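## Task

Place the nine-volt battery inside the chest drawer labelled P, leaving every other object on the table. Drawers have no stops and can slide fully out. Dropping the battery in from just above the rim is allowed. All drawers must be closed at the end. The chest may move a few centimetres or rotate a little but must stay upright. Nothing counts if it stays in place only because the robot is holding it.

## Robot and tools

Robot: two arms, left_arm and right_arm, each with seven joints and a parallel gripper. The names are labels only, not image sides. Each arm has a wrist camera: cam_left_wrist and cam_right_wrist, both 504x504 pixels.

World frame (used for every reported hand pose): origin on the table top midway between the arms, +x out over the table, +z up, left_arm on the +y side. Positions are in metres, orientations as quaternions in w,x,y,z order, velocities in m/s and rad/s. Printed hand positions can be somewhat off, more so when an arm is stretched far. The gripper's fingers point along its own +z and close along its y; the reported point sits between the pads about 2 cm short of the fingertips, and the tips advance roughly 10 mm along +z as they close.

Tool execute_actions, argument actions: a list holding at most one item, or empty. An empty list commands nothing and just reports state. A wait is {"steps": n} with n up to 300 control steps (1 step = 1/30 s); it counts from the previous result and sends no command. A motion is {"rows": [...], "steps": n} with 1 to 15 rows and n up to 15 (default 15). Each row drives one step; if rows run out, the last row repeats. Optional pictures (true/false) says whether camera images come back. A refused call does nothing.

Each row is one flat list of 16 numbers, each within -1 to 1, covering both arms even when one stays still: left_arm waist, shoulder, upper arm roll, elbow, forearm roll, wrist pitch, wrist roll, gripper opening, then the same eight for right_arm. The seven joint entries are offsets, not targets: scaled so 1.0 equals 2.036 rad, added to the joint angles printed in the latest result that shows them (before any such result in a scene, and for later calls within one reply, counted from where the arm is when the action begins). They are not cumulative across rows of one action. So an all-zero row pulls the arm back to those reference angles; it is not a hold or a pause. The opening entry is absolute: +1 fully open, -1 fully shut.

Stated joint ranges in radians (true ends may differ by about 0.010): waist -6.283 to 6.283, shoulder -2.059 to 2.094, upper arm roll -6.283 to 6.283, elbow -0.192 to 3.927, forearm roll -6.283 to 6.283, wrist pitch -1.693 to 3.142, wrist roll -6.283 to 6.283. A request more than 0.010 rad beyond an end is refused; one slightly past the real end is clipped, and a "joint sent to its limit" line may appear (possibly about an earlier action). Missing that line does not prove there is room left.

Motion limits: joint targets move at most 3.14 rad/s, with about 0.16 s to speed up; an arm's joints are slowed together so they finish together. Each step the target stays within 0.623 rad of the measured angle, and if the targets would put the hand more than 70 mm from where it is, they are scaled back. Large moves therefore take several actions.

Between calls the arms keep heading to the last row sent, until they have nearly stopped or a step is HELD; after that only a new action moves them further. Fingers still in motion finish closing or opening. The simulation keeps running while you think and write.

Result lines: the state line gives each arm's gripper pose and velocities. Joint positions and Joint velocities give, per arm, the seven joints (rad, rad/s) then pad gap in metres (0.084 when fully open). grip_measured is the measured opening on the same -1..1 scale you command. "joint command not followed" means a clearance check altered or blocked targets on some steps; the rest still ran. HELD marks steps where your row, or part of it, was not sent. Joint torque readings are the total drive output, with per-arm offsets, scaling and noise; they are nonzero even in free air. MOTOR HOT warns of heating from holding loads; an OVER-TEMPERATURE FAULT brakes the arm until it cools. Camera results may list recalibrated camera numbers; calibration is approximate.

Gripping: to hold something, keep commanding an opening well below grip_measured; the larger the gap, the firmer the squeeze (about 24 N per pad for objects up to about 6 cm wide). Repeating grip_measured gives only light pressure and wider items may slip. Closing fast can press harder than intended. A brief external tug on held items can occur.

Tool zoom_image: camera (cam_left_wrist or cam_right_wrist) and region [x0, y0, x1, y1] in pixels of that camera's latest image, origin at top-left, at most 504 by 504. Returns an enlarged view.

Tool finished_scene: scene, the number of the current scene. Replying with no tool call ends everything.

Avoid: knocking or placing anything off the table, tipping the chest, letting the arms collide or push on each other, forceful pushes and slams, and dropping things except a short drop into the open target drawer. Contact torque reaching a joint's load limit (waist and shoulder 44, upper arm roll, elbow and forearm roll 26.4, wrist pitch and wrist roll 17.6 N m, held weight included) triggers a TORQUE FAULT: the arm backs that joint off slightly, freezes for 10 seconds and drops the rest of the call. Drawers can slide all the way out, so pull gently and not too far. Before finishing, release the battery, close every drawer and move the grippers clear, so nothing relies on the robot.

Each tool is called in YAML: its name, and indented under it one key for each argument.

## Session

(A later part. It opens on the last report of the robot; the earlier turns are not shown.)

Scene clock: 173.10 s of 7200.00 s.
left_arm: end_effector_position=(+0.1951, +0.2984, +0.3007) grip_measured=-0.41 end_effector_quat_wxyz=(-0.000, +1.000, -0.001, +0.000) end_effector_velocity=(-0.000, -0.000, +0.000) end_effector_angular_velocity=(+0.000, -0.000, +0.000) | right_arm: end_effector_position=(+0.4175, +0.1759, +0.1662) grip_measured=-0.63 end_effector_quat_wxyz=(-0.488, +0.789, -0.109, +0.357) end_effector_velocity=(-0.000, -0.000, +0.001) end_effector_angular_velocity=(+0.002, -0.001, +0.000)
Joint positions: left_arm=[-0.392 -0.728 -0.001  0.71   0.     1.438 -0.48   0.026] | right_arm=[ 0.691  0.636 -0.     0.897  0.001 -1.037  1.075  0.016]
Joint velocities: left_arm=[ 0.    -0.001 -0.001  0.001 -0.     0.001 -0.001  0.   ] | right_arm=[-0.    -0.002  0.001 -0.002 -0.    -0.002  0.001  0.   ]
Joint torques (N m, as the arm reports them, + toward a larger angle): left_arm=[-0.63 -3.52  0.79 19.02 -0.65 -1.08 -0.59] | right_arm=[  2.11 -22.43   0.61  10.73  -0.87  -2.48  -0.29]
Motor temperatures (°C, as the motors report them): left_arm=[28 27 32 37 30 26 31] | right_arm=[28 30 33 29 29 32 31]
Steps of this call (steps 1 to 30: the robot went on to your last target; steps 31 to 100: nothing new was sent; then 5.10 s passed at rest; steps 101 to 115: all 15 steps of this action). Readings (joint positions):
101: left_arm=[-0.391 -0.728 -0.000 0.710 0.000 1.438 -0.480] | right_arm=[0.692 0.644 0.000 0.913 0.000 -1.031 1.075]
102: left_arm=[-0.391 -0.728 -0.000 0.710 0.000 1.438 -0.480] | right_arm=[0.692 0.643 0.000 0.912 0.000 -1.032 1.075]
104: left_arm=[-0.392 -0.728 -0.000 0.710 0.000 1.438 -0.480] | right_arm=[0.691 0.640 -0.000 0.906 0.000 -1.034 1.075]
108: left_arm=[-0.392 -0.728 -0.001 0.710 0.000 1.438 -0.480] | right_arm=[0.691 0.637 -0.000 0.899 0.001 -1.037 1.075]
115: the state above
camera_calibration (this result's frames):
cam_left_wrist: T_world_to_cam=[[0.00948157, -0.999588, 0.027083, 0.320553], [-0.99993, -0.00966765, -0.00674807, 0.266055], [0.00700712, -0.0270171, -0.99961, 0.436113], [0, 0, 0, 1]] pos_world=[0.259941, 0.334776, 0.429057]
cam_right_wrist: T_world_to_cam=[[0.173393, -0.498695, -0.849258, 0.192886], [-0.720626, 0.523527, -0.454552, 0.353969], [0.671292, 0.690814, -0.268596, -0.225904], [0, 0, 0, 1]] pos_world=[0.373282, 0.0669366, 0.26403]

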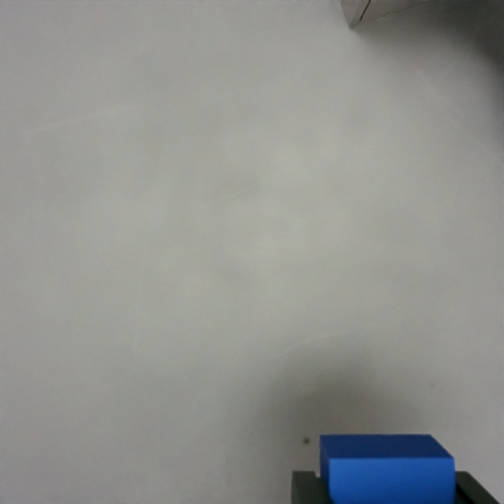

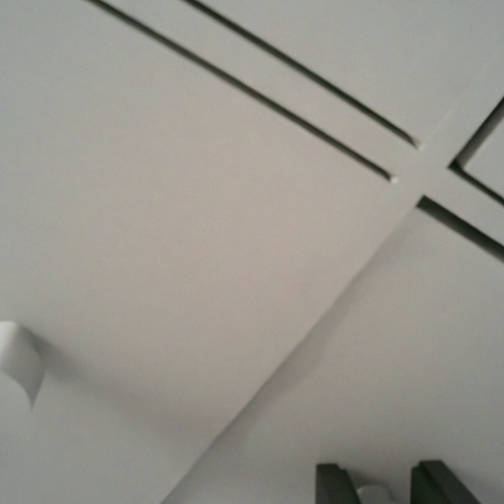

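execute_actions:
  actions:
    - {"rows":[[0,0,0,0,0,0,0,-0.75,-0.0014,0.0042,0,-0.0005,0,-0.0057,0,-0.9],[0,0,0,0,0,0,0,-0.75,-0.0014,0.0042,0,-0.0005,0,-0.0057,0,-0.9],[0,0,0,0,0,0,0,-0.75,-0.0002,0.0019,0,-0.0062,0,-0.009,0,-0.9],[0,0,0,0,0,0,0,-0.75,0.001,-0.0005,0,-0.0119,0,-0.0124,0,-0.9],[0,0,0,0,0,0,0,-0.75,0.0022,-0.0028,0,-0.0176,0,-0.0157,0,-0.9],[0,0,0,0,0,0,0,-0.75,0.0034,-0.0052,0,-0.0233,0,-0.0191,0,-0.9],[0,0,0,0,0,0,0,-0.75,0.0046,-0.0075,0,-0.029,0,-0.0224,0,-0.9],[0,0,0,0,0,0,0,-0.75,0.0059,-0.0098,0,-0.0346,0,-0.0257,0,-0.9],[0,0,0,0,0,0,0,-0.75,0.0071,-0.0122,0,-0.0403,0,-0.0291,0,-0.9],[0,0,0,0,0,0,0,-0.75,0.0083,-0.0145,0,-0.046,0,-0.0324,0,-0.9],[0,0,0,0,0,0,0,-0.75,0.0095,-0.0169,0,-0.0517,0,-0.0358,0,-0.9],[0,0,0,0,0,0,0,-0.75,0.0107,-0.0192,0,-0.0574,0,-0.0391,0,-0.9]],"steps":15}
  pictures: false

execute_actions:
  actions:
    - {"steps":10}

Scene clock: 191.50 s of 7200.00 s.
left_arm: end_effector_position=(+0.1951, +0.2984, +0.3007) grip_measured=-0.41 end_effector_quat_wxyz=(-0.000, +1.000, -0.001, +0.000) end_effector_velocity=(-0.000, +0.000, -0.000) end_effector_angular_velocity=(+0.000, +0.001, +0.000) | right_arm: end_effector_position=(+0.3901, +0.1640, +0.1634) grip_measured=-0.63 end_effector_quat_wxyz=(-0.492, +0.789, -0.102, +0.353) end_effector_velocity=(-0.059, -0.024, -0.004) end_effector_angular_velocity=(-0.007, +0.009, +0.044)
Joint positions: left_arm=[-0.392 -0.728 -0.001  0.71   0.     1.438 -0.48   0.026] | right_arm=[ 0.709  0.605  0.     0.8    0.    -1.106  1.075  0.016]
Joint velocities: left_arm=[-0.    -0.001 -0.    -0.002 -0.     0.    -0.     0.   ] | right_arm=[ 0.042 -0.08   0.002 -0.207  0.    -0.116  0.    -0.   ]
Joint torques (N m, as the arm reports them, + toward a larger angle): left_arm=[-0.69 -3.7   0.63 19.05 -0.73 -1.03 -0.7 ] | right_arm=[  1.1  -20.42  -0.58  10.53   0.04  -2.59  -0.26]
Motor temperatures (°C, as the motors report them): left_arm=[28 27 32 37 30 26 31] | right_arm=[28 30 33 29 29 32 31]
Steps of this call (steps 1 to 15: the robot went on to your last target; steps 16 to 90: nothing new was sent; then 14.90 s passed at rest; steps 91 to 105: all 15 steps of this action). Readings (joint positions):
91: left_arm=[-0.392 -0.728 -0.001 0.710 0.000 1.438 -0.480] | right_arm=[0.692 0.636 0.001 0.897 -0.000 -1.038 1.075]
92: left_arm=[-0.392 -0.728 -0.001 0.710 0.000 1.438 -0.480] | right_arm=[0.692 0.637 0.001 0.897 -0.000 -1.039 1.075]
94: left_arm=[-0.392 -0.728 -0.001 0.710 0.000 1.438 -0.480] | right_arm=[0.691 0.639 0.001 0.896 -0.000 -1.046 1.075]
98: left_arm=[-0.392 -0.728 -0.001 0.710 0.000 1.438 -0.480] | right_arm=[0.695 0.632 0.000 0.871 0.000 -1.064 1.075]
105: the state above

Scene clock: 191.83 s of 7200.00 s.
left_arm: end_effector_position=(+0.1951, +0.2984, +0.3007) grip_measured=-0.41 end_effector_quat_wxyz=(-0.000, +1.000, -0.001, +0.000) end_effector_velocity=(+0.000, -0.000, -0.000) end_effector_angular_velocity=(-0.001, -0.000, +0.001) | right_arm: end_effector_position=(+0.3854, +0.1616, +0.1633) grip_measured=-0.63 end_effector_quat_wxyz=(-0.492, +0.790, -0.100, +0.353) end_effector_velocity=(-0.002, -0.002, -0.001) end_effector_angular_velocity=(-0.003, +0.002, +0.000)
Joint positions: left_arm=[-0.392 -0.728 -0.001  0.71   0.     1.438 -0.48   0.026] | right_arm=[ 0.713  0.597 -0.     0.781  0.001 -1.117  1.075  0.016]
Joint velocities: left_arm=[-0.     0.001  0.001 -0.    -0.    -0.001 -0.    -0.   ] | right_arm=[ 0.    -0.002  0.    -0.008  0.001 -0.002 -0.001 -0.   ]
Joint torques (N m, as the arm reports them, + toward a larger angle): left_arm=[-0.71 -3.43  0.73 19.03 -0.62 -1.18 -0.66] | right_arm=[  1.04 -20.41  -0.39   9.32  -0.06  -2.3   -0.27]
Motor temperatures (°C, as the motors report them): left_arm=[28 27 32 37 30 26 31] | right_arm=[28 30 33 29 29 32 31]
Steps of this call (steps 1 to 10: the robot went on to your last target). Readings (joint positions):
1: left_arm=[-0.392 -0.728 -0.001 0.710 0.000 1.438 -0.480] | right_arm=[0.710 0.602 0.000 0.794 0.000 -1.109 1.075]
2: left_arm=[-0.392 -0.728 -0.001 0.710 0.000 1.438 -0.480] | right_arm=[0.711 0.601 0.000 0.790 0.000 -1.111 1.075]
4: left_arm=[-0.392 -0.728 -0.001 0.710 0.000 1.438 -0.480] | right_arm=[0.712 0.599 -0.000 0.785 0.000 -1.114 1.075]
8: left_arm=[-0.392 -0.728 -0.001 0.710 0.000 1.438 -0.480] | right_arm=[0.713 0.598 -0.000 0.782 0.001 -1.116 1.075]
10: the state above
camera_calibration (this result's frames):
cam_left_wrist: T_world_to_cam=[[0.0094816, -0.999588, 0.0270831, 0.320553], [-0.99993, -0.00966768, -0.00674808, 0.266055], [0.00700713, -0.0270172, -0.99961, 0.436113], [0, 0, 0, 1]] pos_world=[0.259941, 0.334776, 0.429057]
cam_right_wrist: T_world_to_cam=[[0.18536, -0.493549, -0.849736, 0.18353], [-0.73103, 0.508607, -0.454878, 0.343497], [0.656686, 0.705499, -0.266524, -0.192273], [0, 0, 0, 1]] pos_world=[0.343351, 0.051524, 0.260956]

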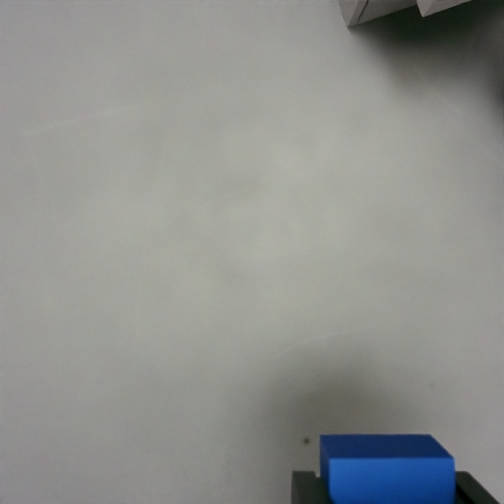

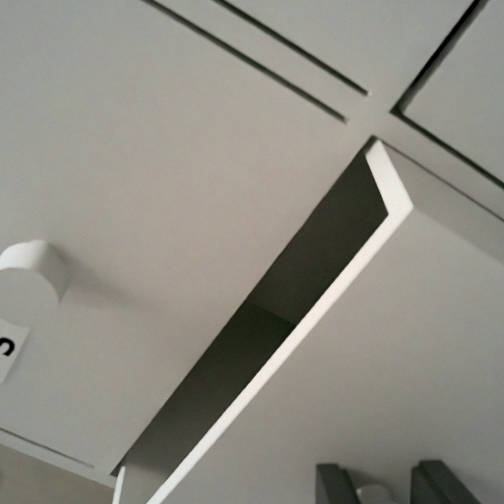

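execute_actions:
  actions:
    - {"rows":[[0,0,0,0,0,0,0,-0.75,0.0019,-0.0029,0,-0.0077,0,-0.0047,0,-0.9],[0,0,0,0,0,0,0,-0.75,0.0038,-0.0059,0,-0.0154,0,-0.0094,0,-0.9],[0,0,0,0,0,0,0,-0.75,0.0057,-0.0088,0,-0.0231,0,-0.0141,0,-0.9],[0,0,0,0,0,0,0,-0.75,0.0076,-0.0118,0,-0.0307,0,-0.0187,0,-0.9],[0,0,0,0,0,0,0,-0.75,0.0095,-0.0147,0,-0.0384,0,-0.0234,0,-0.9],[0,0,0,0,0,0,0,-0.75,0.0114,-0.0177,0,-0.0461,0,-0.0281,0,-0.9],[0,0,0,0,0,0,0,-0.75,0.0133,-0.0206,0,-0.0538,0,-0.0328,0,-0.9],[0,0,0,0,0,0,0,-0.75,0.0154,-0.0232,0,-0.0611,0,-0.0375,0,-0.9],[0,0,0,0,0,0,0,-0.75,0.0175,-0.0257,0,-0.0683,0,-0.0422,0,-0.9],[0,0,0,0,0,0,0,-0.75,0.0196,-0.0283,0,-0.0756,0,-0.0469,0,-0.9],[0,0,0,0,0,0,0,-0.75,0.0218,-0.0308,0,-0.0828,0,-0.0516,0,-0.9],[0,0,0,0,0,0,0,-0.75,0.0239,-0.0334,0,-0.0901,0,-0.0563,0,-0.9],[0,0,0,0,0,0,0,-0.75,0.026,-0.0359,0,-0.0973,0,-0.061,0,-0.9],[0,0,0,0,0,0,0,-0.75,0.0281,-0.0385,0,-0.1046,0,-0.0657,0,-0.9]],"steps":15}
  pictures: false

execute_actions:
  actions:
    - {"steps":12}

Scene clock: 201.83 s of 7200.00 s.
left_arm: end_effector_position=(+0.1951, +0.2984, +0.3007) grip_measured=-0.41 end_effector_quat_wxyz=(-0.000, +1.000, -0.001, +0.000) end_effector_velocity=(+0.000, +0.000, +0.000) end_effector_angular_velocity=(+0.000, +0.000, +0.000) | right_arm: end_effector_position=(+0.3356, +0.1430, +0.1626) grip_measured=-0.63 end_effector_quat_wxyz=(-0.499, +0.792, -0.084, +0.342) end_effector_velocity=(-0.135, -0.053, +0.000) end_effector_angular_velocity=(-0.002, -0.000, +0.122)
Joint positions: left_arm=[-0.392 -0.728 -0.001  0.71   0.     1.438 -0.48   0.026] | right_arm=[ 0.755  0.537 -0.001  0.619  0.001 -1.218  1.075  0.016]
Joint velocities: left_arm=[ 0.  0.  0.  0.  0.  0. -0. -0.] | right_arm=[ 0.124 -0.154 -0.001 -0.433  0.001 -0.277 -0.001  0.   ]
Joint torques (N m, as the arm reports them, + toward a larger angle): left_arm=[-0.57 -3.48  0.93 18.99 -0.57 -1.07 -0.6 ] | right_arm=[  1.11 -18.58   0.09   8.86  -0.51  -2.69  -0.34]
Motor temperatures (°C, as the motors report them): left_arm=[28 27 32 37 30 26 31] | right_arm=[28 30 33 29 29 32 31]
Steps of this call (steps 1 to 30: the robot went on to your last target; steps 31 to 100: nothing new was sent; then 6.17 s passed at rest; steps 101 to 115: all 15 steps of this action). Readings (joint positions):
101: left_arm=[-0.392 -0.728 -0.001 0.710 0.000 1.438 -0.480] | right_arm=[0.713 0.597 -0.000 0.780 0.001 -1.117 1.075]
102: left_arm=[-0.392 -0.728 -0.001 0.710 0.000 1.438 -0.480] | right_arm=[0.713 0.596 -0.001 0.779 0.001 -1.118 1.075]
104: left_arm=[-0.392 -0.728 -0.001 0.710 0.000 1.438 -0.480] | right_arm=[0.716 0.592 -0.001 0.768 0.001 -1.125 1.075]
108: left_arm=[-0.392 -0.728 -0.001 0.710 0.000 1.438 -0.480] | right_arm=[0.728 0.574 -0.000 0.720 0.001 -1.154 1.075]
115: the state above

Scene clock: 202.23 s of 7200.00 s.
left_arm: end_effector_position=(+0.1951, +0.2984, +0.3007) grip_measured=-0.41 end_effector_quat_wxyz=(-0.000, +1.000, -0.001, +0.000) end_effector_velocity=(+0.000, +0.000, -0.000) end_effector_angular_velocity=(-0.000, +0.002, +0.003) | right_arm: end_effector_position=(+0.3204, +0.1369, +0.1630) grip_measured=-0.63 end_effector_quat_wxyz=(-0.502, +0.792, -0.078, +0.339) end_effector_velocity=(-0.003, -0.002, +0.000) end_effector_angular_velocity=(+0.001, -0.001, +0.001)
Joint positions: left_arm=[-0.392 -0.728 -0.001  0.71   0.     1.438 -0.48   0.026] | right_arm=[ 0.769  0.519 -0.001  0.57   0.001 -1.25   1.075  0.016]
Joint velocities: left_arm=[ 0.     0.002  0.001  0.001 -0.     0.    -0.002 -0.   ] | right_arm=[ 0.001 -0.003  0.001 -0.01   0.001 -0.008 -0.001  0.   ]
Joint torques (N m, as the arm reports them, + toward a larger angle): left_arm=[-0.85 -3.62  0.8  19.27 -0.69 -1.02 -0.67] | right_arm=[  1.57 -18.21   0.14   8.32  -0.81  -2.51  -0.41]
Motor temperatures (°C, as the motors report them): left_arm=[28 27 32 37 30 26 31] | right_arm=[28 30 33 29 29 32 31]
Steps of this call (steps 1 to 12: the robot went on to your last target). Readings (joint positions):
1: left_arm=[-0.392 -0.728 -0.001 0.710 0.000 1.438 -0.480] | right_arm=[0.759 0.532 -0.001 0.605 0.001 -1.226 1.075]
2: left_arm=[-0.392 -0.728 -0.001 0.710 0.000 1.438 -0.480] | right_arm=[0.762 0.528 -0.000 0.594 0.001 -1.233 1.075]
4: left_arm=[-0.392 -0.728 -0.001 0.710 0.000 1.438 -0.480] | right_arm=[0.766 0.524 -0.000 0.581 0.001 -1.241 1.075]
8: left_arm=[-0.392 -0.728 -0.001 0.710 0.000 1.438 -0.480] | right_arm=[0.769 0.520 -0.001 0.572 0.001 -1.248 1.075]
12: the state above
camera_calibration (this result's frames):
cam_left_wrist: T_world_to_cam=[[0.00948173, -0.999588, 0.0270831, 0.320553], [-0.99993, -0.00966781, -0.00674806, 0.266055], [0.00700711, -0.0270173, -0.99961, 0.436113], [0, 0, 0, 1]] pos_world=[0.259941, 0.334776, 0.429057]
cam_right_wrist: T_world_to_cam=[[0.212493, -0.482925, -0.849488, 0.172968], [-0.75872, 0.466298, -0.454874, 0.323013], [0.615785, 0.741181, -0.26732, -0.1239], [0, 0, 0, 1]] pos_world=[0.284617, 0.0247423, 0.260743]

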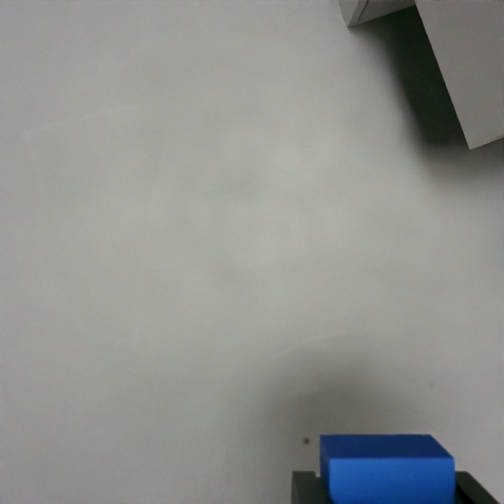

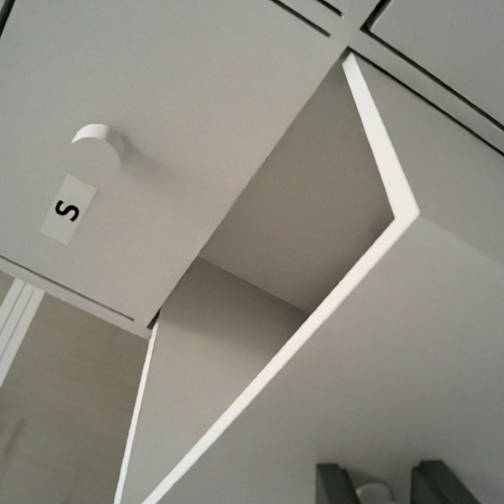

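execute_actions:
  actions:
    - {"rows":[[-0.0285,0.3759,0,0.3657,0,-0.0102,-0.2048,-0.75,0.0005,0,0,-0.001,0,0,0,-0.9]],"steps":15}
  pictures: false

execute_actions:
  actions:
    - {"steps":18}

Scene clock: 213.33 s of 7200.00 s.
left_arm: end_effector_position=(+0.3078, +0.2223, +0.3411) grip_measured=-0.41 end_effector_quat_wxyz=(+0.001, +0.993, +0.115, +0.002) end_effector_velocity=(+0.285, -0.203, +0.007) end_effector_angular_velocity=(+0.007, +0.019, +0.519) | right_arm: end_effector_position=(+0.3195, +0.1368, +0.1623) grip_measured=-0.63 end_effector_quat_wxyz=(-0.501, +0.793, -0.078, +0.338) end_effector_velocity=(-0.000, +0.000, -0.000) end_effector_angular_velocity=(-0.001, +0.001, +0.001)
Joint positions: left_arm=[-0.43  -0.251 -0.001  1.178  0.     1.424 -0.749  0.026] | right_arm=[ 0.77   0.519 -0.001  0.568  0.001 -1.25   1.075  0.016]
Joint velocities: left_arm=[-0.084  1.184 -0.001  1.134 -0.    -0.03  -0.604 -0.   ] | right_arm=[ 0.001  0.     0.    -0.    -0.     0.     0.    -0.   ]
Joint torques (N m, as the arm reports them, + toward a larger angle): left_arm=[ -1.48 -12.95   0.59  17.95  -0.84  -0.73  -0.95] | right_arm=[  1.69 -18.16   0.27   7.82  -0.66  -2.58  -0.34]
Motor temperatures (°C, as the motors report them): left_arm=[28 27 32 37 30 26 31] | right_arm=[28 30 33 29 29 32 31]
Steps of this call (steps 1 to 30: the robot went on to your last target; steps 31 to 100: nothing new was sent; then 7.27 s passed at rest; steps 101 to 115: all 15 steps of this action). Readings (joint positions):
101: left_arm=[-0.392 -0.728 -0.001 0.710 0.000 1.438 -0.480] | right_arm=[0.770 0.519 -0.000 0.569 0.001 -1.250 1.075]
102: left_arm=[-0.392 -0.725 -0.001 0.713 0.000 1.438 -0.483] | right_arm=[0.770 0.519 -0.001 0.568 0.001 -1.250 1.075]
104: left_arm=[-0.396 -0.688 -0.000 0.750 0.000 1.437 -0.510] | right_arm=[0.770 0.519 -0.001 0.568 0.001 -1.250 1.075]
108: left_arm=[-0.410 -0.528 -0.001 0.912 0.000 1.431 -0.607] | right_arm=[0.770 0.519 -0.001 0.568 0.001 -1.250 1.075]
115: the state above

Scene clock: 213.93 s of 7200.00 s.
left_arm: end_effector_position=(+0.3755, +0.1722, +0.3312) grip_measured=-0.41 end_effector_quat_wxyz=(+0.000, +0.984, +0.178, +0.001) end_effector_velocity=(+0.003, -0.003, -0.004) end_effector_angular_velocity=(+0.002, +0.004, +0.003) | right_arm: end_effector_position=(+0.3195, +0.1368, +0.1623) grip_measured=-0.63 end_effector_quat_wxyz=(-0.501, +0.793, -0.078, +0.338) end_effector_velocity=(+0.000, +0.000, +0.000) end_effector_angular_velocity=(+0.002, +0.001, -0.001)
Joint positions: left_arm=[-0.45   0.035 -0.001  1.453  0.     1.417 -0.896  0.026] | right_arm=[ 0.77   0.519 -0.001  0.568  0.001 -1.25   1.075  0.016]
Joint velocities: left_arm=[-0.001  0.017 -0.     0.011 -0.    -0.001 -0.005  0.   ] | right_arm=[-0.    -0.001  0.001 -0.     0.001 -0.001  0.002  0.   ]
Joint torques (N m, as the arm reports them, + toward a larger angle): left_arm=[ -1.33 -19.43   0.55  19.09  -0.65  -1.11  -0.64] | right_arm=[  1.48 -18.26   0.08   8.    -0.85  -2.45  -0.37]
Motor temperatures (°C, as the motors report them): left_arm=[28 27 32 37 30 26 31] | right_arm=[28 30 33 29 29 32 31]
Steps of this call (steps 1 to 18: the robot went on to your last target). Readings (joint positions):
1: left_arm=[-0.432 -0.211 -0.001 1.216 0.000 1.423 -0.770] | right_arm=[0.770 0.519 -0.001 0.568 0.001 -1.250 1.075]
2: left_arm=[-0.435 -0.172 -0.001 1.254 0.000 1.422 -0.790] | right_arm=[0.770 0.519 -0.001 0.568 0.001 -1.250 1.075]
4: left_arm=[-0.441 -0.094 -0.001 1.328 0.000 1.420 -0.830] | right_arm=[0.770 0.519 -0.001 0.568 0.001 -1.250 1.075]
8: left_arm=[-0.448 0.005 -0.001 1.420 0.000 1.417 -0.879] | right_arm=[0.770 0.519 -0.001 0.568 0.001 -1.250 1.075]
18: the state above
camera_calibration (this result's frames):
cam_left_wrist: T_world_to_cam=[[0.359352, -0.932775, 0.0282377, 0.0485978], [-0.933055, -0.359668, -0.00687336, 0.480649], [0.0165675, -0.0238774, -0.999578, 0.457776], [0, 0, 0, 1]] pos_world=[0.423424, 0.229136, 0.459514]
cam_right_wrist: T_world_to_cam=[[0.211904, -0.48402, -0.849012, 0.172727], [-0.759791, 0.464801, -0.454617, 0.322605], [0.614665, 0.741408, -0.269261, -0.122799], [0, 0, 0, 1]] pos_world=[0.283991, 0.0247009, 0.260244]

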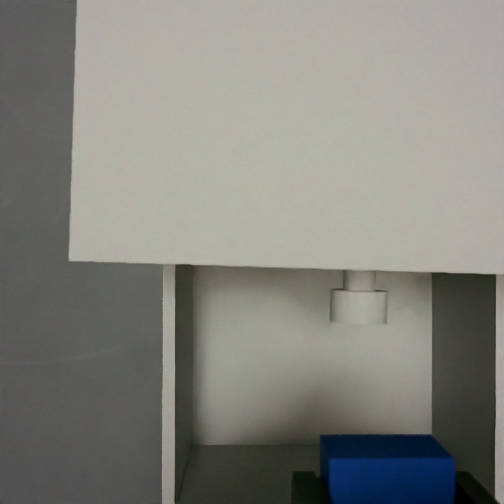

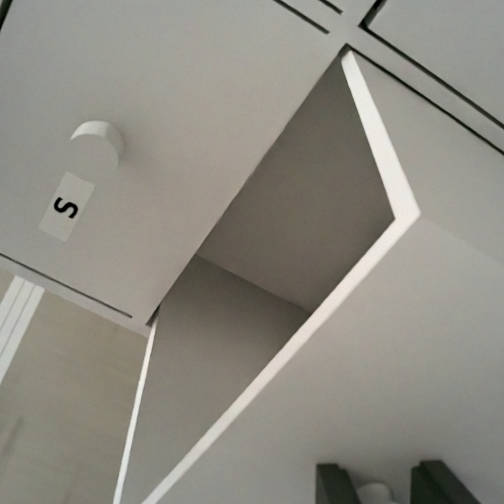

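execute_actions:
  actions:
    - {"rows":[[0.0003,0.002,0,-0.0127,0,-0.0145,0,-0.75,0,0,0,0,0,0,0,-0.9],[0.0005,0.004,0,-0.0254,0,-0.0289,0,-0.75,0,0,0,0,0,0,0,-0.9],[0.0008,0.0055,0,-0.0381,0,-0.0434,0.001,-0.75,0,0,0,0,0,0,0,-0.9],[0.001,0.0072,0,-0.0508,0,-0.0578,0.001,-0.75,0,0,0,0,0,0,0,-0.9],[0.0013,0.009,0,-0.0636,0,-0.0723,0.001,-0.75,0,0,0,0,0,0,0,-0.9],[0.0015,0.0107,0,-0.0763,0,-0.0867,0.001,-0.75,0,0,0,0,0,0,0,-0.9],[0.0018,0.0125,0,-0.089,0,-0.1012,0.002,-0.75,0,0,0,0,0,0,0,-0.9],[0.002,0.0143,0,-0.1017,0,-0.1156,0.002,-0.75,0,0,0,0,0,0,0,-0.9],[0.0023,0.0161,0,-0.1144,0,-0.13,0.002,-0.75,0,0,0,0,0,0,0,-0.9],[0.0025,0.0179,0,-0.1271,0,-0.1445,0.002,-0.75,0,0,0,0,0,0,0,-0.9]],"steps":15}
  pictures: false

execute_actions:
  actions:
    - {"steps":10}

Scene clock: 227.53 s of 7200.00 s.
left_arm: end_effector_position=(+0.3781, +0.1734, +0.2326) grip_measured=-0.41 end_effector_quat_wxyz=(-0.003, +0.984, +0.178, -0.003) end_effector_velocity=(-0.005, +0.005, -0.098) end_effector_angular_velocity=(-0.009, -0.014, +0.001) | right_arm: end_effector_position=(+0.3195, +0.1367, +0.1623) grip_measured=-0.63 end_effector_quat_wxyz=(-0.501, +0.793, -0.078, +0.338) end_effector_velocity=(-0.001, +0.001, +0.000) end_effector_angular_velocity=(+0.001, -0.001, +0.002)
Joint positions: left_arm=[-0.445  0.07  -0.     1.215  0.     1.153 -0.893  0.026] | right_arm=[ 0.77   0.519 -0.001  0.568  0.001 -1.25   1.075  0.016]
Joint velocities: left_arm=[ 0.005  0.032 -0.002 -0.249 -0.    -0.298  0.002  0.   ] | right_arm=[ 0.002  0.    -0.     0.    -0.    -0.001  0.    -0.   ]
Joint torques (N m, as the arm reports them, + toward a larger angle): left_arm=[ -0.8  -23.9    0.43  22.94  -0.9   -0.87  -0.65] | right_arm=[  1.36 -18.08   0.03   7.84  -0.86  -2.41  -0.28]
Motor temperatures (°C, as the motors report them): left_arm=[28 27 32 37 30 26 31] | right_arm=[28 30 33 29 29 32 31]
Steps of this call (steps 1 to 15: the robot went on to your last target; steps 16 to 90: nothing new was sent; then 10.10 s passed at rest; steps 91 to 105: all 15 steps of this action). Readings (joint positions):
91: left_arm=[-0.450 0.037 -0.001 1.454 0.000 1.417 -0.897] | right_arm=[0.770 0.519 -0.001 0.568 0.001 -1.250 1.075]
92: left_arm=[-0.450 0.037 -0.001 1.452 0.000 1.414 -0.897] | right_arm=[0.770 0.519 -0.001 0.568 0.001 -1.250 1.075]
94: left_arm=[-0.450 0.037 -0.001 1.436 0.000 1.392 -0.897] | right_arm=[0.770 0.519 -0.001 0.568 0.001 -1.250 1.075]
98: left_arm=[-0.448 0.048 -0.001 1.358 0.000 1.309 -0.895] | right_arm=[0.770 0.519 -0.001 0.568 0.001 -1.250 1.075]
105: the state above

Scene clock: 227.87 s of 7200.00 s.
left_arm: end_effector_position=(+0.3790, +0.1730, +0.2266) grip_measured=-0.41 end_effector_quat_wxyz=(+0.000, +0.984, +0.178, +0.001) end_effector_velocity=(-0.002, +0.002, -0.007) end_effector_angular_velocity=(+0.004, +0.007, +0.000) | right_arm: end_effector_position=(+0.3195, +0.1367, +0.1623) grip_measured=-0.63 end_effector_quat_wxyz=(-0.501, +0.793, -0.078, +0.338) end_effector_velocity=(-0.000, -0.000, -0.001) end_effector_angular_velocity=(-0.001, +0.002, -0.000)
Joint positions: left_arm=[-0.445  0.07  -0.001  1.196  0.     1.124 -0.892  0.026] | right_arm=[ 0.77   0.519 -0.001  0.568  0.001 -1.25   1.075  0.016]
Joint velocities: left_arm=[ 0.     0.003  0.    -0.015  0.001 -0.01   0.     0.   ] | right_arm=[ 0.     0.001  0.     0.     0.     0.001  0.001 -0.   ]
Joint torques (N m, as the arm reports them, + toward a larger angle): left_arm=[ -0.82 -19.84   0.46  19.37  -0.62  -1.19  -0.61] | right_arm=[  1.46 -18.12   0.23   7.97  -0.75  -2.51  -0.34]
Motor temperatures (°C, as the motors report them): left_arm=[28 27 32 37 30 26 31] | right_arm=[28 30 33 29 29 32 31]
Steps of this call (steps 1 to 10: the robot went on to your last target). Readings (joint positions):
1: left_arm=[-0.445 0.071 -0.000 1.209 0.000 1.144 -0.892] | right_arm=[0.770 0.519 -0.001 0.568 0.001 -1.250 1.075]
2: left_arm=[-0.445 0.071 -0.000 1.205 0.000 1.138 -0.892] | right_arm=[0.770 0.519 -0.001 0.568 0.001 -1.250 1.075]
4: left_arm=[-0.445 0.070 -0.001 1.202 0.000 1.130 -0.892] | right_arm=[0.770 0.519 -0.001 0.568 0.001 -1.250 1.075]
8: left_arm=[-0.445 0.070 -0.001 1.197 0.000 1.125 -0.892] | right_arm=[0.770 0.519 -0.001 0.568 0.001 -1.250 1.075]
10: the state above
camera_calibration (this result's frames):
cam_left_wrist: T_world_to_cam=[[0.360215, -0.932434, 0.0284865, 0.0505533], [-0.932717, -0.36054, -0.00703882, 0.483563], [0.0168338, -0.0240344, -0.999569, 0.353118], [0, 0, 0, 1]] pos_world=[0.426873, 0.229968, 0.354929]
cam_right_wrist: T_world_to_cam=[[0.211892, -0.484033, -0.849008, 0.172725], [-0.759789, 0.464804, -0.454618, 0.322606], [0.614672, 0.741397, -0.269275, -0.122797], [0, 0, 0, 1]] pos_world=[0.283994, 0.0246973, 0.260241]

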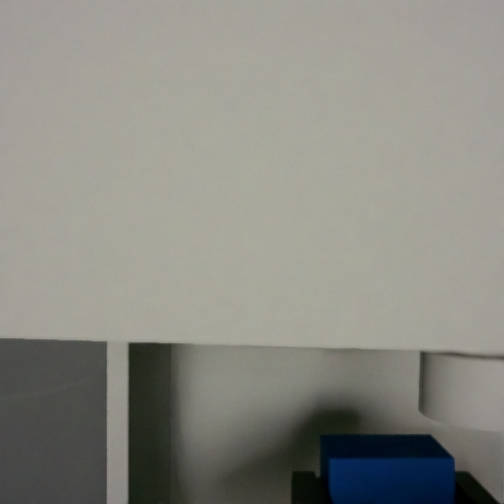

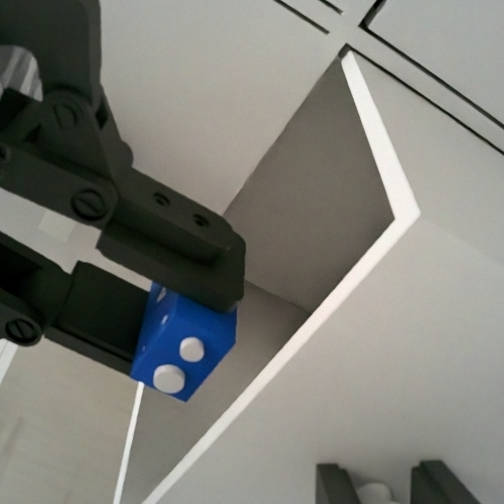

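execute_actions:
  actions:
    - {"rows":[[0,0.003,0,-0.0066,0,-0.009,0,-0.75,0,0,0,0,0,0,0,-0.9],[0,0.003,0,-0.0066,0,-0.009,0,-0.75,0,0,0,0,0,0,0,-0.9],[0,0.0059,0,-0.0133,0,-0.0182,0,-0.75,0,0,0,0,0,0,0,-0.9]],"steps":12}

Scene clock: 233.80 s of 7200.00 s.
left_arm: end_effector_position=(+0.3787, +0.1731, +0.2128) grip_measured=-0.41 end_effector_quat_wxyz=(-0.000, +0.984, +0.178, -0.000) end_effector_velocity=(+0.004, -0.002, +0.001) end_effector_angular_velocity=(-0.010, -0.017, -0.001) | right_arm: end_effector_position=(+0.3195, +0.1367, +0.1623) grip_measured=-0.63 end_effector_quat_wxyz=(-0.501, +0.793, -0.078, +0.338) end_effector_velocity=(+0.001, -0.000, +0.000) end_effector_angular_velocity=(+0.001, +0.001, -0.002)
Joint positions: left_arm=[-0.445  0.082 -0.001  1.17   0.     1.089 -0.892  0.026] | right_arm=[ 0.77   0.519 -0.001  0.568  0.001 -1.25   1.075  0.016]
Joint velocities: left_arm=[-0.    -0.001  0.001 -0.002 -0.    -0.02   0.001  0.   ] | right_arm=[-0.001 -0.    -0.    -0.     0.    -0.     0.001  0.   ]
Joint torques (N m, as the arm reports them, + toward a larger angle): left_arm=[ -0.47 -20.03   0.48  18.56  -0.85  -1.33  -0.66] | right_arm=[  1.48 -18.14   0.1    7.99  -0.97  -2.4   -0.4 ]
Motor temperatures (°C, as the motors report them): left_arm=[28 27 32 37 30 26 31] | right_arm=[28 30 33 29 29 32 31]
Steps of this call (steps 1 to 30: the robot went on to your last target; steps 31 to 100: nothing new was sent; then 2.20 s passed at rest; steps 101 to 112: all 12 steps of this action). Readings (joint positions):
101: left_arm=[-0.445 0.071 -0.001 1.194 0.000 1.123 -0.892] | right_arm=[0.770 0.519 -0.001 0.568 0.001 -1.250 1.075]
102: left_arm=[-0.445 0.071 -0.001 1.193 0.000 1.121 -0.892] | right_arm=[0.770 0.519 -0.001 0.568 0.001 -1.250 1.075]
104: left_arm=[-0.445 0.074 -0.001 1.188 0.000 1.112 -0.892] | right_arm=[0.770 0.519 -0.001 0.568 0.001 -1.250 1.075]
108: left_arm=[-0.445 0.081 -0.001 1.172 0.000 1.094 -0.892] | right_arm=[0.770 0.519 -0.001 0.568 0.001 -1.250 1.075]
112: the state above
camera_calibration (this result's frames):
cam_left_wrist: T_world_to_cam=[[0.360273, -0.932464, 0.0267178, 0.0516016], [-0.932728, -0.360536, -0.00563196, 0.48294], [0.0148843, -0.0228914, -0.999627, 0.339863], [0, 0, 0, 1]] pos_world=[0.426803, 0.230014, 0.341077]
cam_right_wrist: T_world_to_cam=[[0.211901, -0.484024, -0.849011, 0.172726], [-0.75979, 0.464802, -0.454618, 0.322605], [0.614668, 0.741404, -0.269264, -0.122799], [0, 0, 0, 1]] pos_world=[0.283992, 0.0246997, 0.260243]

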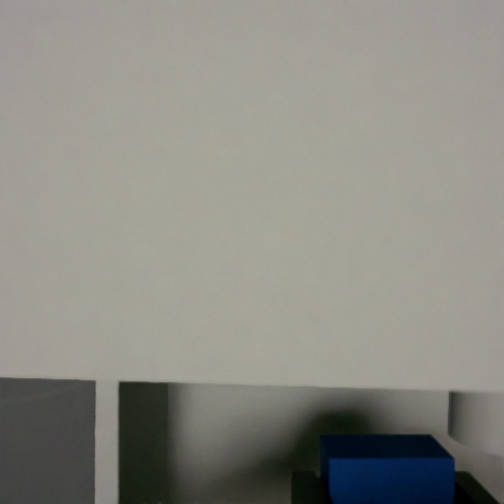

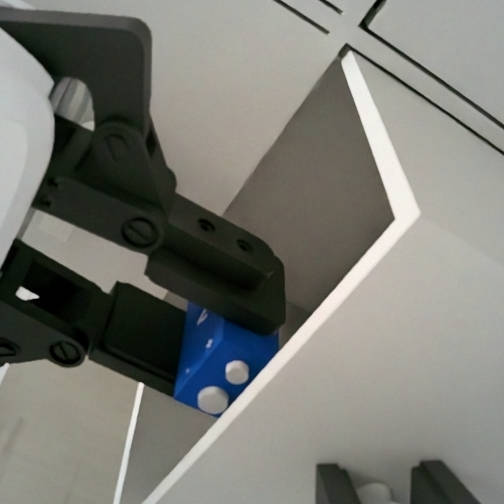

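Release, then lift to the hover pose.

execute_actions:
  actions:
    - {"rows":[[0,0,0,0,0,0,0,-0.05,0,0,0,0,0,0,0,-0.9],[0,0,0,0,0,0,0,-0.05,0,0,0,0,0,0,0,-0.9],[0,0,0,0,0,0,0,-0.05,0,0,0,0,0,0,0,-0.9],[0,0,0,0,0,0,0,-0.05,0,0,0,0,0,0,0,-0.9],[0,0,0,0,0,0,0,-0.05,0,0,0,0,0,0,0,-0.9],[0,0,0,0,0,0,0,-0.05,0,0,0,0,0,0,0,-0.9],[0,0,0,0,0,0,0,-0.05,0,0,0,0,0,0,0,-0.9],[0,0,0,0,0,0,0,-0.05,0,0,0,0,0,0,0,-0.9],[0,-0.004,0,0.02,0,0.024,0,-0.05,0,0,0,0,0,0,0,-0.9],[0,-0.008,0,0.04,0,0.048,0,-0.05,0,0,0,0,0,0,0,-0.9],[0,-0.012,0,0.06,0,0.072,0,-0.05,0,0,0,0,0,0,0,-0.9],[0,-0.015,0,0.08,0,0.095,0,-0.05,0,0,0,0,0,0,0,-0.9],[0,-0.018,0,0.10,0,0.118,0,-0.05,0,0,0,0,0,0,0,-0.9],[0,-0.021,0,0.12,0,0.141,0,-0.05,0,0,0,0,0,0,0,-0.9],[0,-0.023,0,0.14,0,0.162,0,-0.05,0,0,0,0,0,0,0,-0.9]],"steps":15}
  pictures: false

execute_actions:
  actions:
    - {"steps":14}

Scene clock: 243.50 s of 7200.00 s.
left_arm: end_effector_position=(+0.3809, +0.1719, +0.2551) grip_measured=-0.06 end_effector_quat_wxyz=(-0.001, +0.984, +0.178, -0.001) end_effector_velocity=(+0.030, -0.018, +0.403) end_effector_angular_velocity=(-0.068, -0.117, +0.001) | right_arm: end_effector_position=(+0.3194, +0.1368, +0.1623) grip_measured=-0.63 end_effector_quat_wxyz=(-0.501, +0.793, -0.078, +0.338) end_effector_velocity=(+0.001, -0.001, -0.000) end_effector_angular_velocity=(-0.002, -0.001, -0.002)
Joint positions: left_arm=[-0.445  0.064 -0.001  1.272  0.     1.211 -0.892  0.041] | right_arm=[ 0.771  0.519 -0.001  0.568  0.001 -1.25   1.075  0.016]
Joint velocities: left_arm=[-0.    -0.181 -0.     0.912  0.001  0.959 -0.001  0.   ] | right_arm=[-0.002 -0.    -0.001 -0.     0.     0.001 -0.002 -0.   ]
Joint torques (N m, as the arm reports them, + toward a larger angle): left_arm=[ -0.96 -20.06   0.66  19.08  -0.55  -1.14  -0.56] | right_arm=[  1.33 -18.19  -0.2    8.13  -0.49  -2.48  -0.33]
Motor temperatures (°C, as the motors report them): left_arm=[28 27 32 37 30 26 31] | right_arm=[28 30 33 28 29 32 31]
Steps of this call (steps 1 to 15: the robot went on to your last target; steps 16 to 90: nothing new was sent; then 6.20 s passed at rest; steps 91 to 105: all 15 steps of this action). Readings (joint positions):
91: left_arm=[-0.445 0.082 -0.001 1.169 0.000 1.087 -0.892] | right_arm=[0.770 0.519 -0.001 0.568 0.001 -1.250 1.075]
92: left_arm=[-0.445 0.082 -0.001 1.169 0.000 1.087 -0.892] | right_arm=[0.770 0.519 -0.001 0.568 0.001 -1.250 1.075]
94: left_arm=[-0.445 0.082 -0.001 1.170 0.000 1.088 -0.892] | right_arm=[0.770 0.519 -0.001 0.568 0.001 -1.250 1.075]
98: left_arm=[-0.445 0.082 -0.001 1.170 0.000 1.088 -0.892] | right_arm=[0.771 0.520 -0.000 0.568 0.000 -1.250 1.075]
105: the state above

Scene clock: 243.97 s of 7200.00 s.
left_arm: end_effector_position=(+0.3767, +0.1743, +0.3294) grip_measured=-0.06 end_effector_quat_wxyz=(-0.001, +0.984, +0.178, -0.001) end_effector_velocity=(-0.000, -0.000, +0.015) end_effector_angular_velocity=(-0.006, -0.009, -0.001) | right_arm: end_effector_position=(+0.3195, +0.1368, +0.1623) grip_measured=-0.63 end_effector_quat_wxyz=(-0.501, +0.793, -0.078, +0.338) end_effector_velocity=(+0.000, +0.000, +0.000) end_effector_angular_velocity=(-0.000, +0.000, -0.000)
Joint positions: left_arm=[-0.445  0.037 -0.001  1.451  0.     1.416 -0.892  0.041] | right_arm=[ 0.77   0.519 -0.001  0.568  0.001 -1.25   1.075  0.016]
Joint velocities: left_arm=[-0.    -0.006 -0.     0.033 -0.     0.028  0.     0.   ] | right_arm=[ 0.    -0.001 -0.     0.     0.     0.001  0.    -0.   ]
Joint torques (N m, as the arm reports them, + toward a larger angle): left_arm=[ -1.02 -19.01   0.43  18.66  -0.58  -1.03  -0.61] | right_arm=[  1.32 -18.43  -0.06   8.01  -0.39  -2.44  -0.31]
Motor temperatures (°C, as the motors report them): left_arm=[28 27 32 37 30 26 31] | right_arm=[28 30 33 28 29 32 31]
Steps of this call (steps 1 to 14: the robot went on to your last target). Readings (joint positions):
1: left_arm=[-0.445 0.058 -0.001 1.302 0.000 1.243 -0.892] | right_arm=[0.771 0.519 -0.001 0.568 0.001 -1.250 1.075]
2: left_arm=[-0.445 0.053 -0.001 1.332 0.000 1.275 -0.892] | right_arm=[0.771 0.519 -0.001 0.568 0.001 -1.250 1.075]
4: left_arm=[-0.445 0.044 -0.001 1.387 0.000 1.336 -0.892] | right_arm=[0.771 0.519 -0.001 0.568 0.001 -1.250 1.075]
8: left_arm=[-0.445 0.036 -0.001 1.440 0.000 1.397 -0.892] | right_arm=[0.771 0.519 -0.001 0.568 0.001 -1.250 1.075]
14: the state above
camera_calibration (this result's frames):
cam_left_wrist: T_world_to_cam=[[0.360362, -0.932449, 0.0260369, 0.0505037], [-0.932705, -0.360604, -0.00513076, 0.482014], [0.0141732, -0.0224358, -0.999648, 0.456707], [0, 0, 0, 1]] pos_world=[0.424904, 0.231155, 0.457704]
cam_right_wrist: T_world_to_cam=[[0.211904, -0.484027, -0.849008, 0.172724], [-0.759823, 0.464759, -0.454608, 0.322594], [0.614627, 0.741429, -0.26929, -0.122777], [0, 0, 0, 1]] pos_world=[0.283975, 0.0247054, 0.260236]

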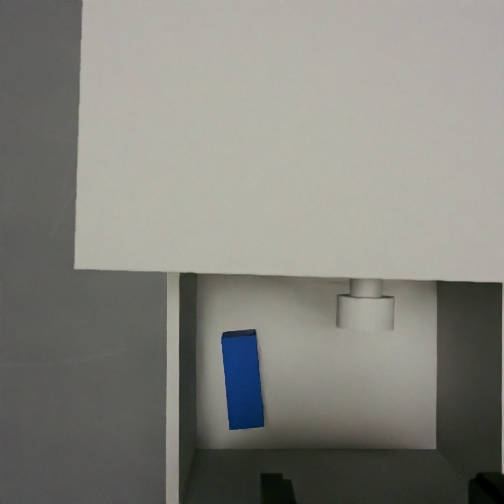

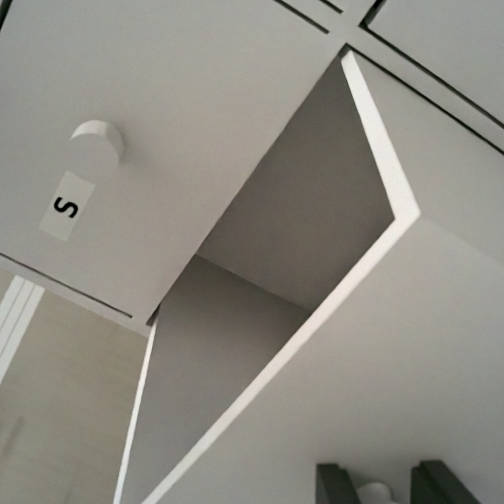

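execute_actions:
  actions:
    - {"rows":[[0,0,0,0,0,0,0,-0.05,-0.0025,0.003,0,0.0085,0,0.0054,0,-0.9],[0,0,0,0,0,0,0,-0.05,-0.0049,0.0059,0,0.0169,0,0.0109,0,-0.9],[0,0,0,0,0,0,0,-0.05,-0.0074,0.0089,0,0.0254,0,0.0163,0,-0.9],[0,0,0,0,0,0,0,-0.05,-0.0098,0.0118,0,0.0339,0,0.0217,0,-0.9],[0,0,0,0,0,0,0,-0.05,-0.0123,0.0148,0,0.0423,0,0.0272,0,-0.9],[0,0,0,0,0,0,0,-0.05,-0.0147,0.0177,0,0.0508,0,0.0326,0,-0.9],[0,0,0,0,0,0,0,-0.05,-0.0169,0.0211,0,0.0597,0,0.0381,0,-0.9],[0,0,0,0,0,0,0,-0.05,-0.0192,0.0246,0,0.0686,0,0.0436,0,-0.9],[0,0,0,0,0,0,0,-0.05,-0.0214,0.028,0,0.0775,0,0.0491,0,-0.9],[0,0,0,0,0,0,0,-0.05,-0.0236,0.0314,0,0.0864,0,0.0545,0,-0.9],[0,0,0,0,0,0,0,-0.05,-0.0259,0.0349,0,0.0953,0,0.06,0,-0.9],[0,0,0,0,0,0,0,-0.05,-0.0281,0.0383,0,0.1042,0,0.0655,0,-0.9],[0,0,0,0,0,0,0,-0.05,-0.0301,0.0422,0,0.1137,0,0.0711,0,-0.9],[0,0,0,0,0,0,0,-0.05,-0.0321,0.0461,0,0.1231,0,0.0766,0,-0.9],[0,0,0,0,0,0,0,-0.05,-0.0342,0.05,0,0.1326,0,0.0822,0,-0.9]],"steps":15}
  pictures: false

execute_actions:
  actions:
    - {"steps":14}
  pictures: false

Scene clock: 256.33 s of 7200.00 s.
left_arm: end_effector_position=(+0.3767, +0.1743, +0.3295) grip_measured=-0.06 end_effector_quat_wxyz=(-0.000, +0.984, +0.178, -0.000) end_effector_velocity=(+0.000, -0.000, +0.000) end_effector_angular_velocity=(-0.000, -0.001, +0.000) | right_arm: end_effector_position=(+0.3768, +0.1590, +0.1627) grip_measured=-0.63 end_effector_quat_wxyz=(-0.493, +0.790, -0.097, +0.351) end_effector_velocity=(+0.160, +0.060, -0.000) end_effector_angular_velocity=(+0.000, -0.001, -0.128)
Joint positions: left_arm=[-0.445  0.036 -0.001  1.451  0.     1.416 -0.892  0.041] | right_arm=[ 0.72   0.588 -0.001  0.754  0.    -1.133  1.075  0.016]
Joint velocities: left_arm=[-0.    -0.     0.     0.001  0.    -0.    -0.    -0.   ] | right_arm=[-0.129  0.214 -0.     0.542 -0.001  0.328 -0.     0.   ]
Joint torques (N m, as the arm reports them, + toward a larger angle): left_arm=[ -0.72 -18.86   0.44  18.98  -0.57  -1.17  -0.61] | right_arm=[  0.81 -20.52  -0.57   8.91   0.12  -2.46  -0.17]
Motor temperatures (°C, as the motors report them): left_arm=[28 28 32 37 30 26 31] | right_arm=[28 30 33 29 29 32 31]
Steps of this call (steps 1 to 30: the robot went on to your last target; steps 31 to 100: nothing new was sent; then 8.53 s passed at rest; steps 101 to 115: all 15 steps of this action). Readings (joint positions):
101: left_arm=[-0.445 0.035 -0.001 1.455 0.000 1.418 -0.892] | right_arm=[0.770 0.520 -0.001 0.568 0.001 -1.249 1.075]
102: left_arm=[-0.445 0.035 -0.001 1.455 0.000 1.418 -0.892] | right_arm=[0.770 0.520 -0.001 0.569 0.001 -1.248 1.075]
104: left_arm=[-0.445 0.036 -0.001 1.453 0.000 1.417 -0.892] | right_arm=[0.766 0.525 -0.000 0.582 0.000 -1.240 1.075]
108: left_arm=[-0.445 0.037 -0.001 1.451 0.000 1.416 -0.892] | right_arm=[0.751 0.543 -0.001 0.635 0.000 -1.207 1.075]
115: the state above

Scene clock: 256.80 s of 7200.00 s.
left_arm: end_effector_position=(+0.3767, +0.1743, +0.3294) grip_measured=-0.06 end_effector_quat_wxyz=(-0.001, +0.984, +0.178, -0.001) end_effector_velocity=(+0.000, -0.000, +0.001) end_effector_angular_velocity=(-0.001, -0.002, -0.001) | right_arm: end_effector_position=(+0.4009, +0.1677, +0.1625) grip_measured=-0.63 end_effector_quat_wxyz=(-0.489, +0.790, -0.105, +0.355) end_effector_velocity=(+0.004, +0.000, +0.001) end_effector_angular_velocity=(+0.001, -0.001, -0.004)
Joint positions: left_arm=[-0.445  0.037 -0.001  1.451  0.     1.416 -0.892  0.041] | right_arm=[ 0.701  0.621 -0.     0.836  0.001 -1.083  1.075  0.016]
Joint velocities: left_arm=[ 0.    -0.001 -0.     0.001 -0.     0.     0.001  0.   ] | right_arm=[-0.003  0.004 -0.001  0.01   0.     0.005 -0.     0.   ]
Joint torques (N m, as the arm reports them, + toward a larger angle): left_arm=[ -0.46 -18.98   0.41  18.84  -0.72  -0.99  -0.73] | right_arm=[  0.7  -21.02  -0.58   9.46   0.22  -2.3   -0.2 ]
Motor temperatures (°C, as the motors report them): left_arm=[28 28 32 37 30 26 31] | right_arm=[28 30 33 29 29 32 31]
Steps of this call (steps 1 to 14: the robot went on to your last target). Readings (joint positions):
1: left_arm=[-0.445 0.036 -0.001 1.451 0.000 1.416 -0.892] | right_arm=[0.716 0.595 -0.001 0.773 0.000 -1.122 1.075]
2: left_arm=[-0.445 0.036 -0.001 1.451 0.000 1.416 -0.892] | right_arm=[0.712 0.602 -0.001 0.790 0.000 -1.111 1.075]
4: left_arm=[-0.445 0.037 -0.001 1.451 0.000 1.416 -0.892] | right_arm=[0.706 0.612 -0.001 0.815 0.001 -1.097 1.075]
8: left_arm=[-0.445 0.037 -0.001 1.451 0.000 1.416 -0.892] | right_arm=[0.702 0.619 -0.001 0.831 0.001 -1.086 1.075]
14: the state above

execute_actions:
  actions:
    - {"rows":[[0,0,0,0,0,0,0,-0.05,-0.001,0.0018,0,0.0047,0,0.0027,0,-0.9],[0,0,0,0,0,0,0,-0.05,-0.002,0.0037,0,0.0093,0,0.0054,0,-0.9],[0,0,0,0,0,0,0,-0.05,-0.003,0.0055,0,0.014,0,0.0081,0,-0.9],[0,0,0,0,0,0,0,-0.05,-0.004,0.0074,0,0.0187,0,0.0107,0,-0.9],[0,0,0,0,0,0,0,-0.05,-0.005,0.0092,0,0.0234,0,0.0134,0,-0.9],[0,0,0,0,0,0,0,-0.05,-0.006,0.0111,0,0.028,0,0.0161,0,-0.9],[0,0,0,0,0,0,0,-0.05,-0.007,0.0129,0,0.0327,0,0.0188,0,-0.9]],"steps":15}
  pictures: false

execute_actions:
  actions:
    - {"steps":6}

Scene clock: 262.97 s of 7200.00 s.
left_arm: end_effector_position=(+0.3767, +0.1743, +0.3294) grip_measured=-0.06 end_effector_quat_wxyz=(-0.001, +0.984, +0.178, -0.001) end_effector_velocity=(+0.000, +0.001, +0.000) end_effector_angular_velocity=(-0.000, -0.001, +0.002) | right_arm: end_effector_position=(+0.4190, +0.1740, +0.1632) grip_measured=-0.63 end_effector_quat_wxyz=(-0.487, +0.788, -0.110, +0.359) end_effector_velocity=(-0.001, +0.003, -0.010) end_effector_angular_velocity=(-0.015, +0.018, +0.004)
Joint positions: left_arm=[-0.445  0.037 -0.001  1.451  0.     1.416 -0.892  0.041] | right_arm=[ 0.688  0.646 -0.001  0.9    0.001 -1.046  1.075  0.016]
Joint velocities: left_arm=[-0.    -0.001  0.001  0.     0.     0.    -0.001  0.   ] | right_arm=[-0.001  0.015  0.005  0.009 -0.     0.017 -0.001 -0.   ]
Joint torques (N m, as the arm reports them, + toward a larger angle): left_arm=[ -0.74 -18.93   0.58  18.85  -0.66  -0.98  -0.67] | right_arm=[  0.46 -22.14  -0.83  10.9    0.35  -2.24  -0.22]
Motor temperatures (°C, as the motors report them): left_arm=[28 28 32 37 30 26 31] | right_arm=[28 30 33 29 29 32 31]
Steps of this call (steps 1 to 30: the robot went on to your last target; steps 31 to 100: nothing new was sent; then 2.33 s passed at rest; steps 101 to 115: all 15 steps of this action). Readings (joint positions):
101: left_arm=[-0.445 0.037 -0.001 1.451 0.000 1.416 -0.892] | right_arm=[0.701 0.621 -0.001 0.838 0.001 -1.082 1.075]
102: left_arm=[-0.445 0.037 -0.001 1.451 0.000 1.416 -0.892] | right_arm=[0.701 0.622 -0.001 0.839 0.001 -1.082 1.075]
104: left_arm=[-0.445 0.037 -0.001 1.451 0.000 1.416 -0.892] | right_arm=[0.699 0.624 -0.000 0.846 0.001 -1.077 1.075]
108: left_arm=[-0.445 0.037 -0.001 1.451 0.000 1.416 -0.892] | right_arm=[0.693 0.636 -0.001 0.875 0.001 -1.061 1.075]
115: the state above

Scene clock: 263.17 s of 7200.00 s.
left_arm: end_effector_position=(+0.3767, +0.1743, +0.3294) grip_measured=-0.06 end_effector_quat_wxyz=(-0.001, +0.984, +0.178, -0.001) end_effector_velocity=(+0.000, +0.001, +0.000) end_effector_angular_velocity=(-0.000, +0.000, +0.000) | right_arm: end_effector_position=(+0.4195, +0.1743, +0.1630) grip_measured=-0.63 end_effector_quat_wxyz=(-0.487, +0.789, -0.110, +0.359) end_effector_velocity=(+0.002, +0.001, +0.000) end_effector_angular_velocity=(+0.001, +0.000, -0.001)
Joint positions: left_arm=[-0.445  0.037 -0.001  1.451  0.     1.416 -0.892  0.041] | right_arm=[ 0.687  0.647 -0.     0.902  0.    -1.045  1.075  0.016]
Joint velocities: left_arm=[-0.    -0.001  0.002 -0.    -0.     0.001  0.002 -0.   ] | right_arm=[-0.001  0.002  0.     0.006 -0.001  0.004  0.001  0.   ]
Joint torques (N m, as the arm reports them, + toward a larger angle): left_arm=[ -0.93 -18.73   0.62  18.66  -0.74  -1.09  -0.65] | right_arm=[  0.58 -22.55  -0.93  11.15   0.55  -2.39  -0.31]
Motor temperatures (°C, as the motors report them): left_arm=[28 28 32 37 30 26 31] | right_arm=[28 30 33 29 29 32 31]
Steps of this call (steps 1 to 6: the robot went on to your last target). Readings (joint positions):
1: left_arm=[-0.445 0.037 -0.001 1.451 0.000 1.416 -0.892] | right_arm=[0.687 0.646 -0.000 0.900 0.000 -1.046 1.075]
2: left_arm=[-0.445 0.037 -0.001 1.451 0.000 1.416 -0.892] | right_arm=[0.687 0.647 -0.000 0.901 0.000 -1.045 1.075]
4: left_arm=[-0.445 0.037 -0.001 1.451 0.000 1.416 -0.892] | right_arm=[0.687 0.647 -0.000 0.901 0.000 -1.045 1.075]
6: the state above
camera_calibration (this result's frames):
cam_left_wrist: T_world_to_cam=[[0.360362, -0.932449, 0.0260406, 0.0505021], [-0.932705, -0.360604, -0.0051337, 0.482015], [0.0141773, -0.0224382, -0.999648, 0.456708], [0, 0, 0, 1]] pos_world=[0.424904, 0.231155, 0.457707]
cam_right_wrist: T_world_to_cam=[[0.171951, -0.498827, -0.849473, 0.189708], [-0.718341, 0.52659, -0.454631, 0.353254], [0.674107, 0.688385, -0.26778, -0.227843], [0, 0, 0, 1]] pos_world=[0.374727, 0.0654551, 0.260741]

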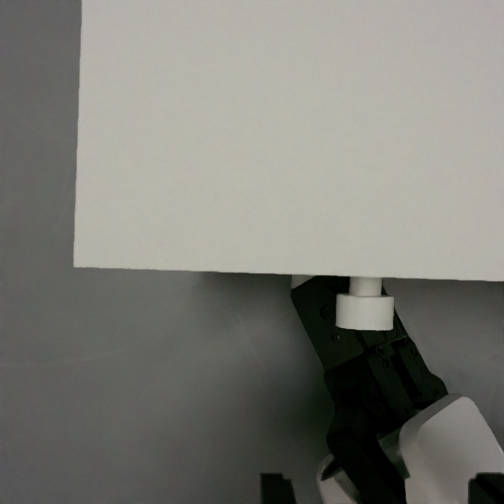

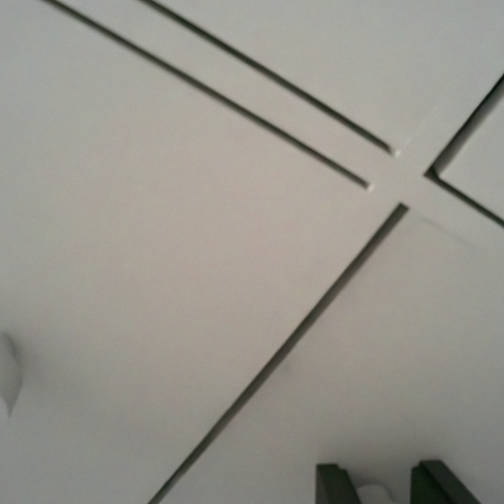

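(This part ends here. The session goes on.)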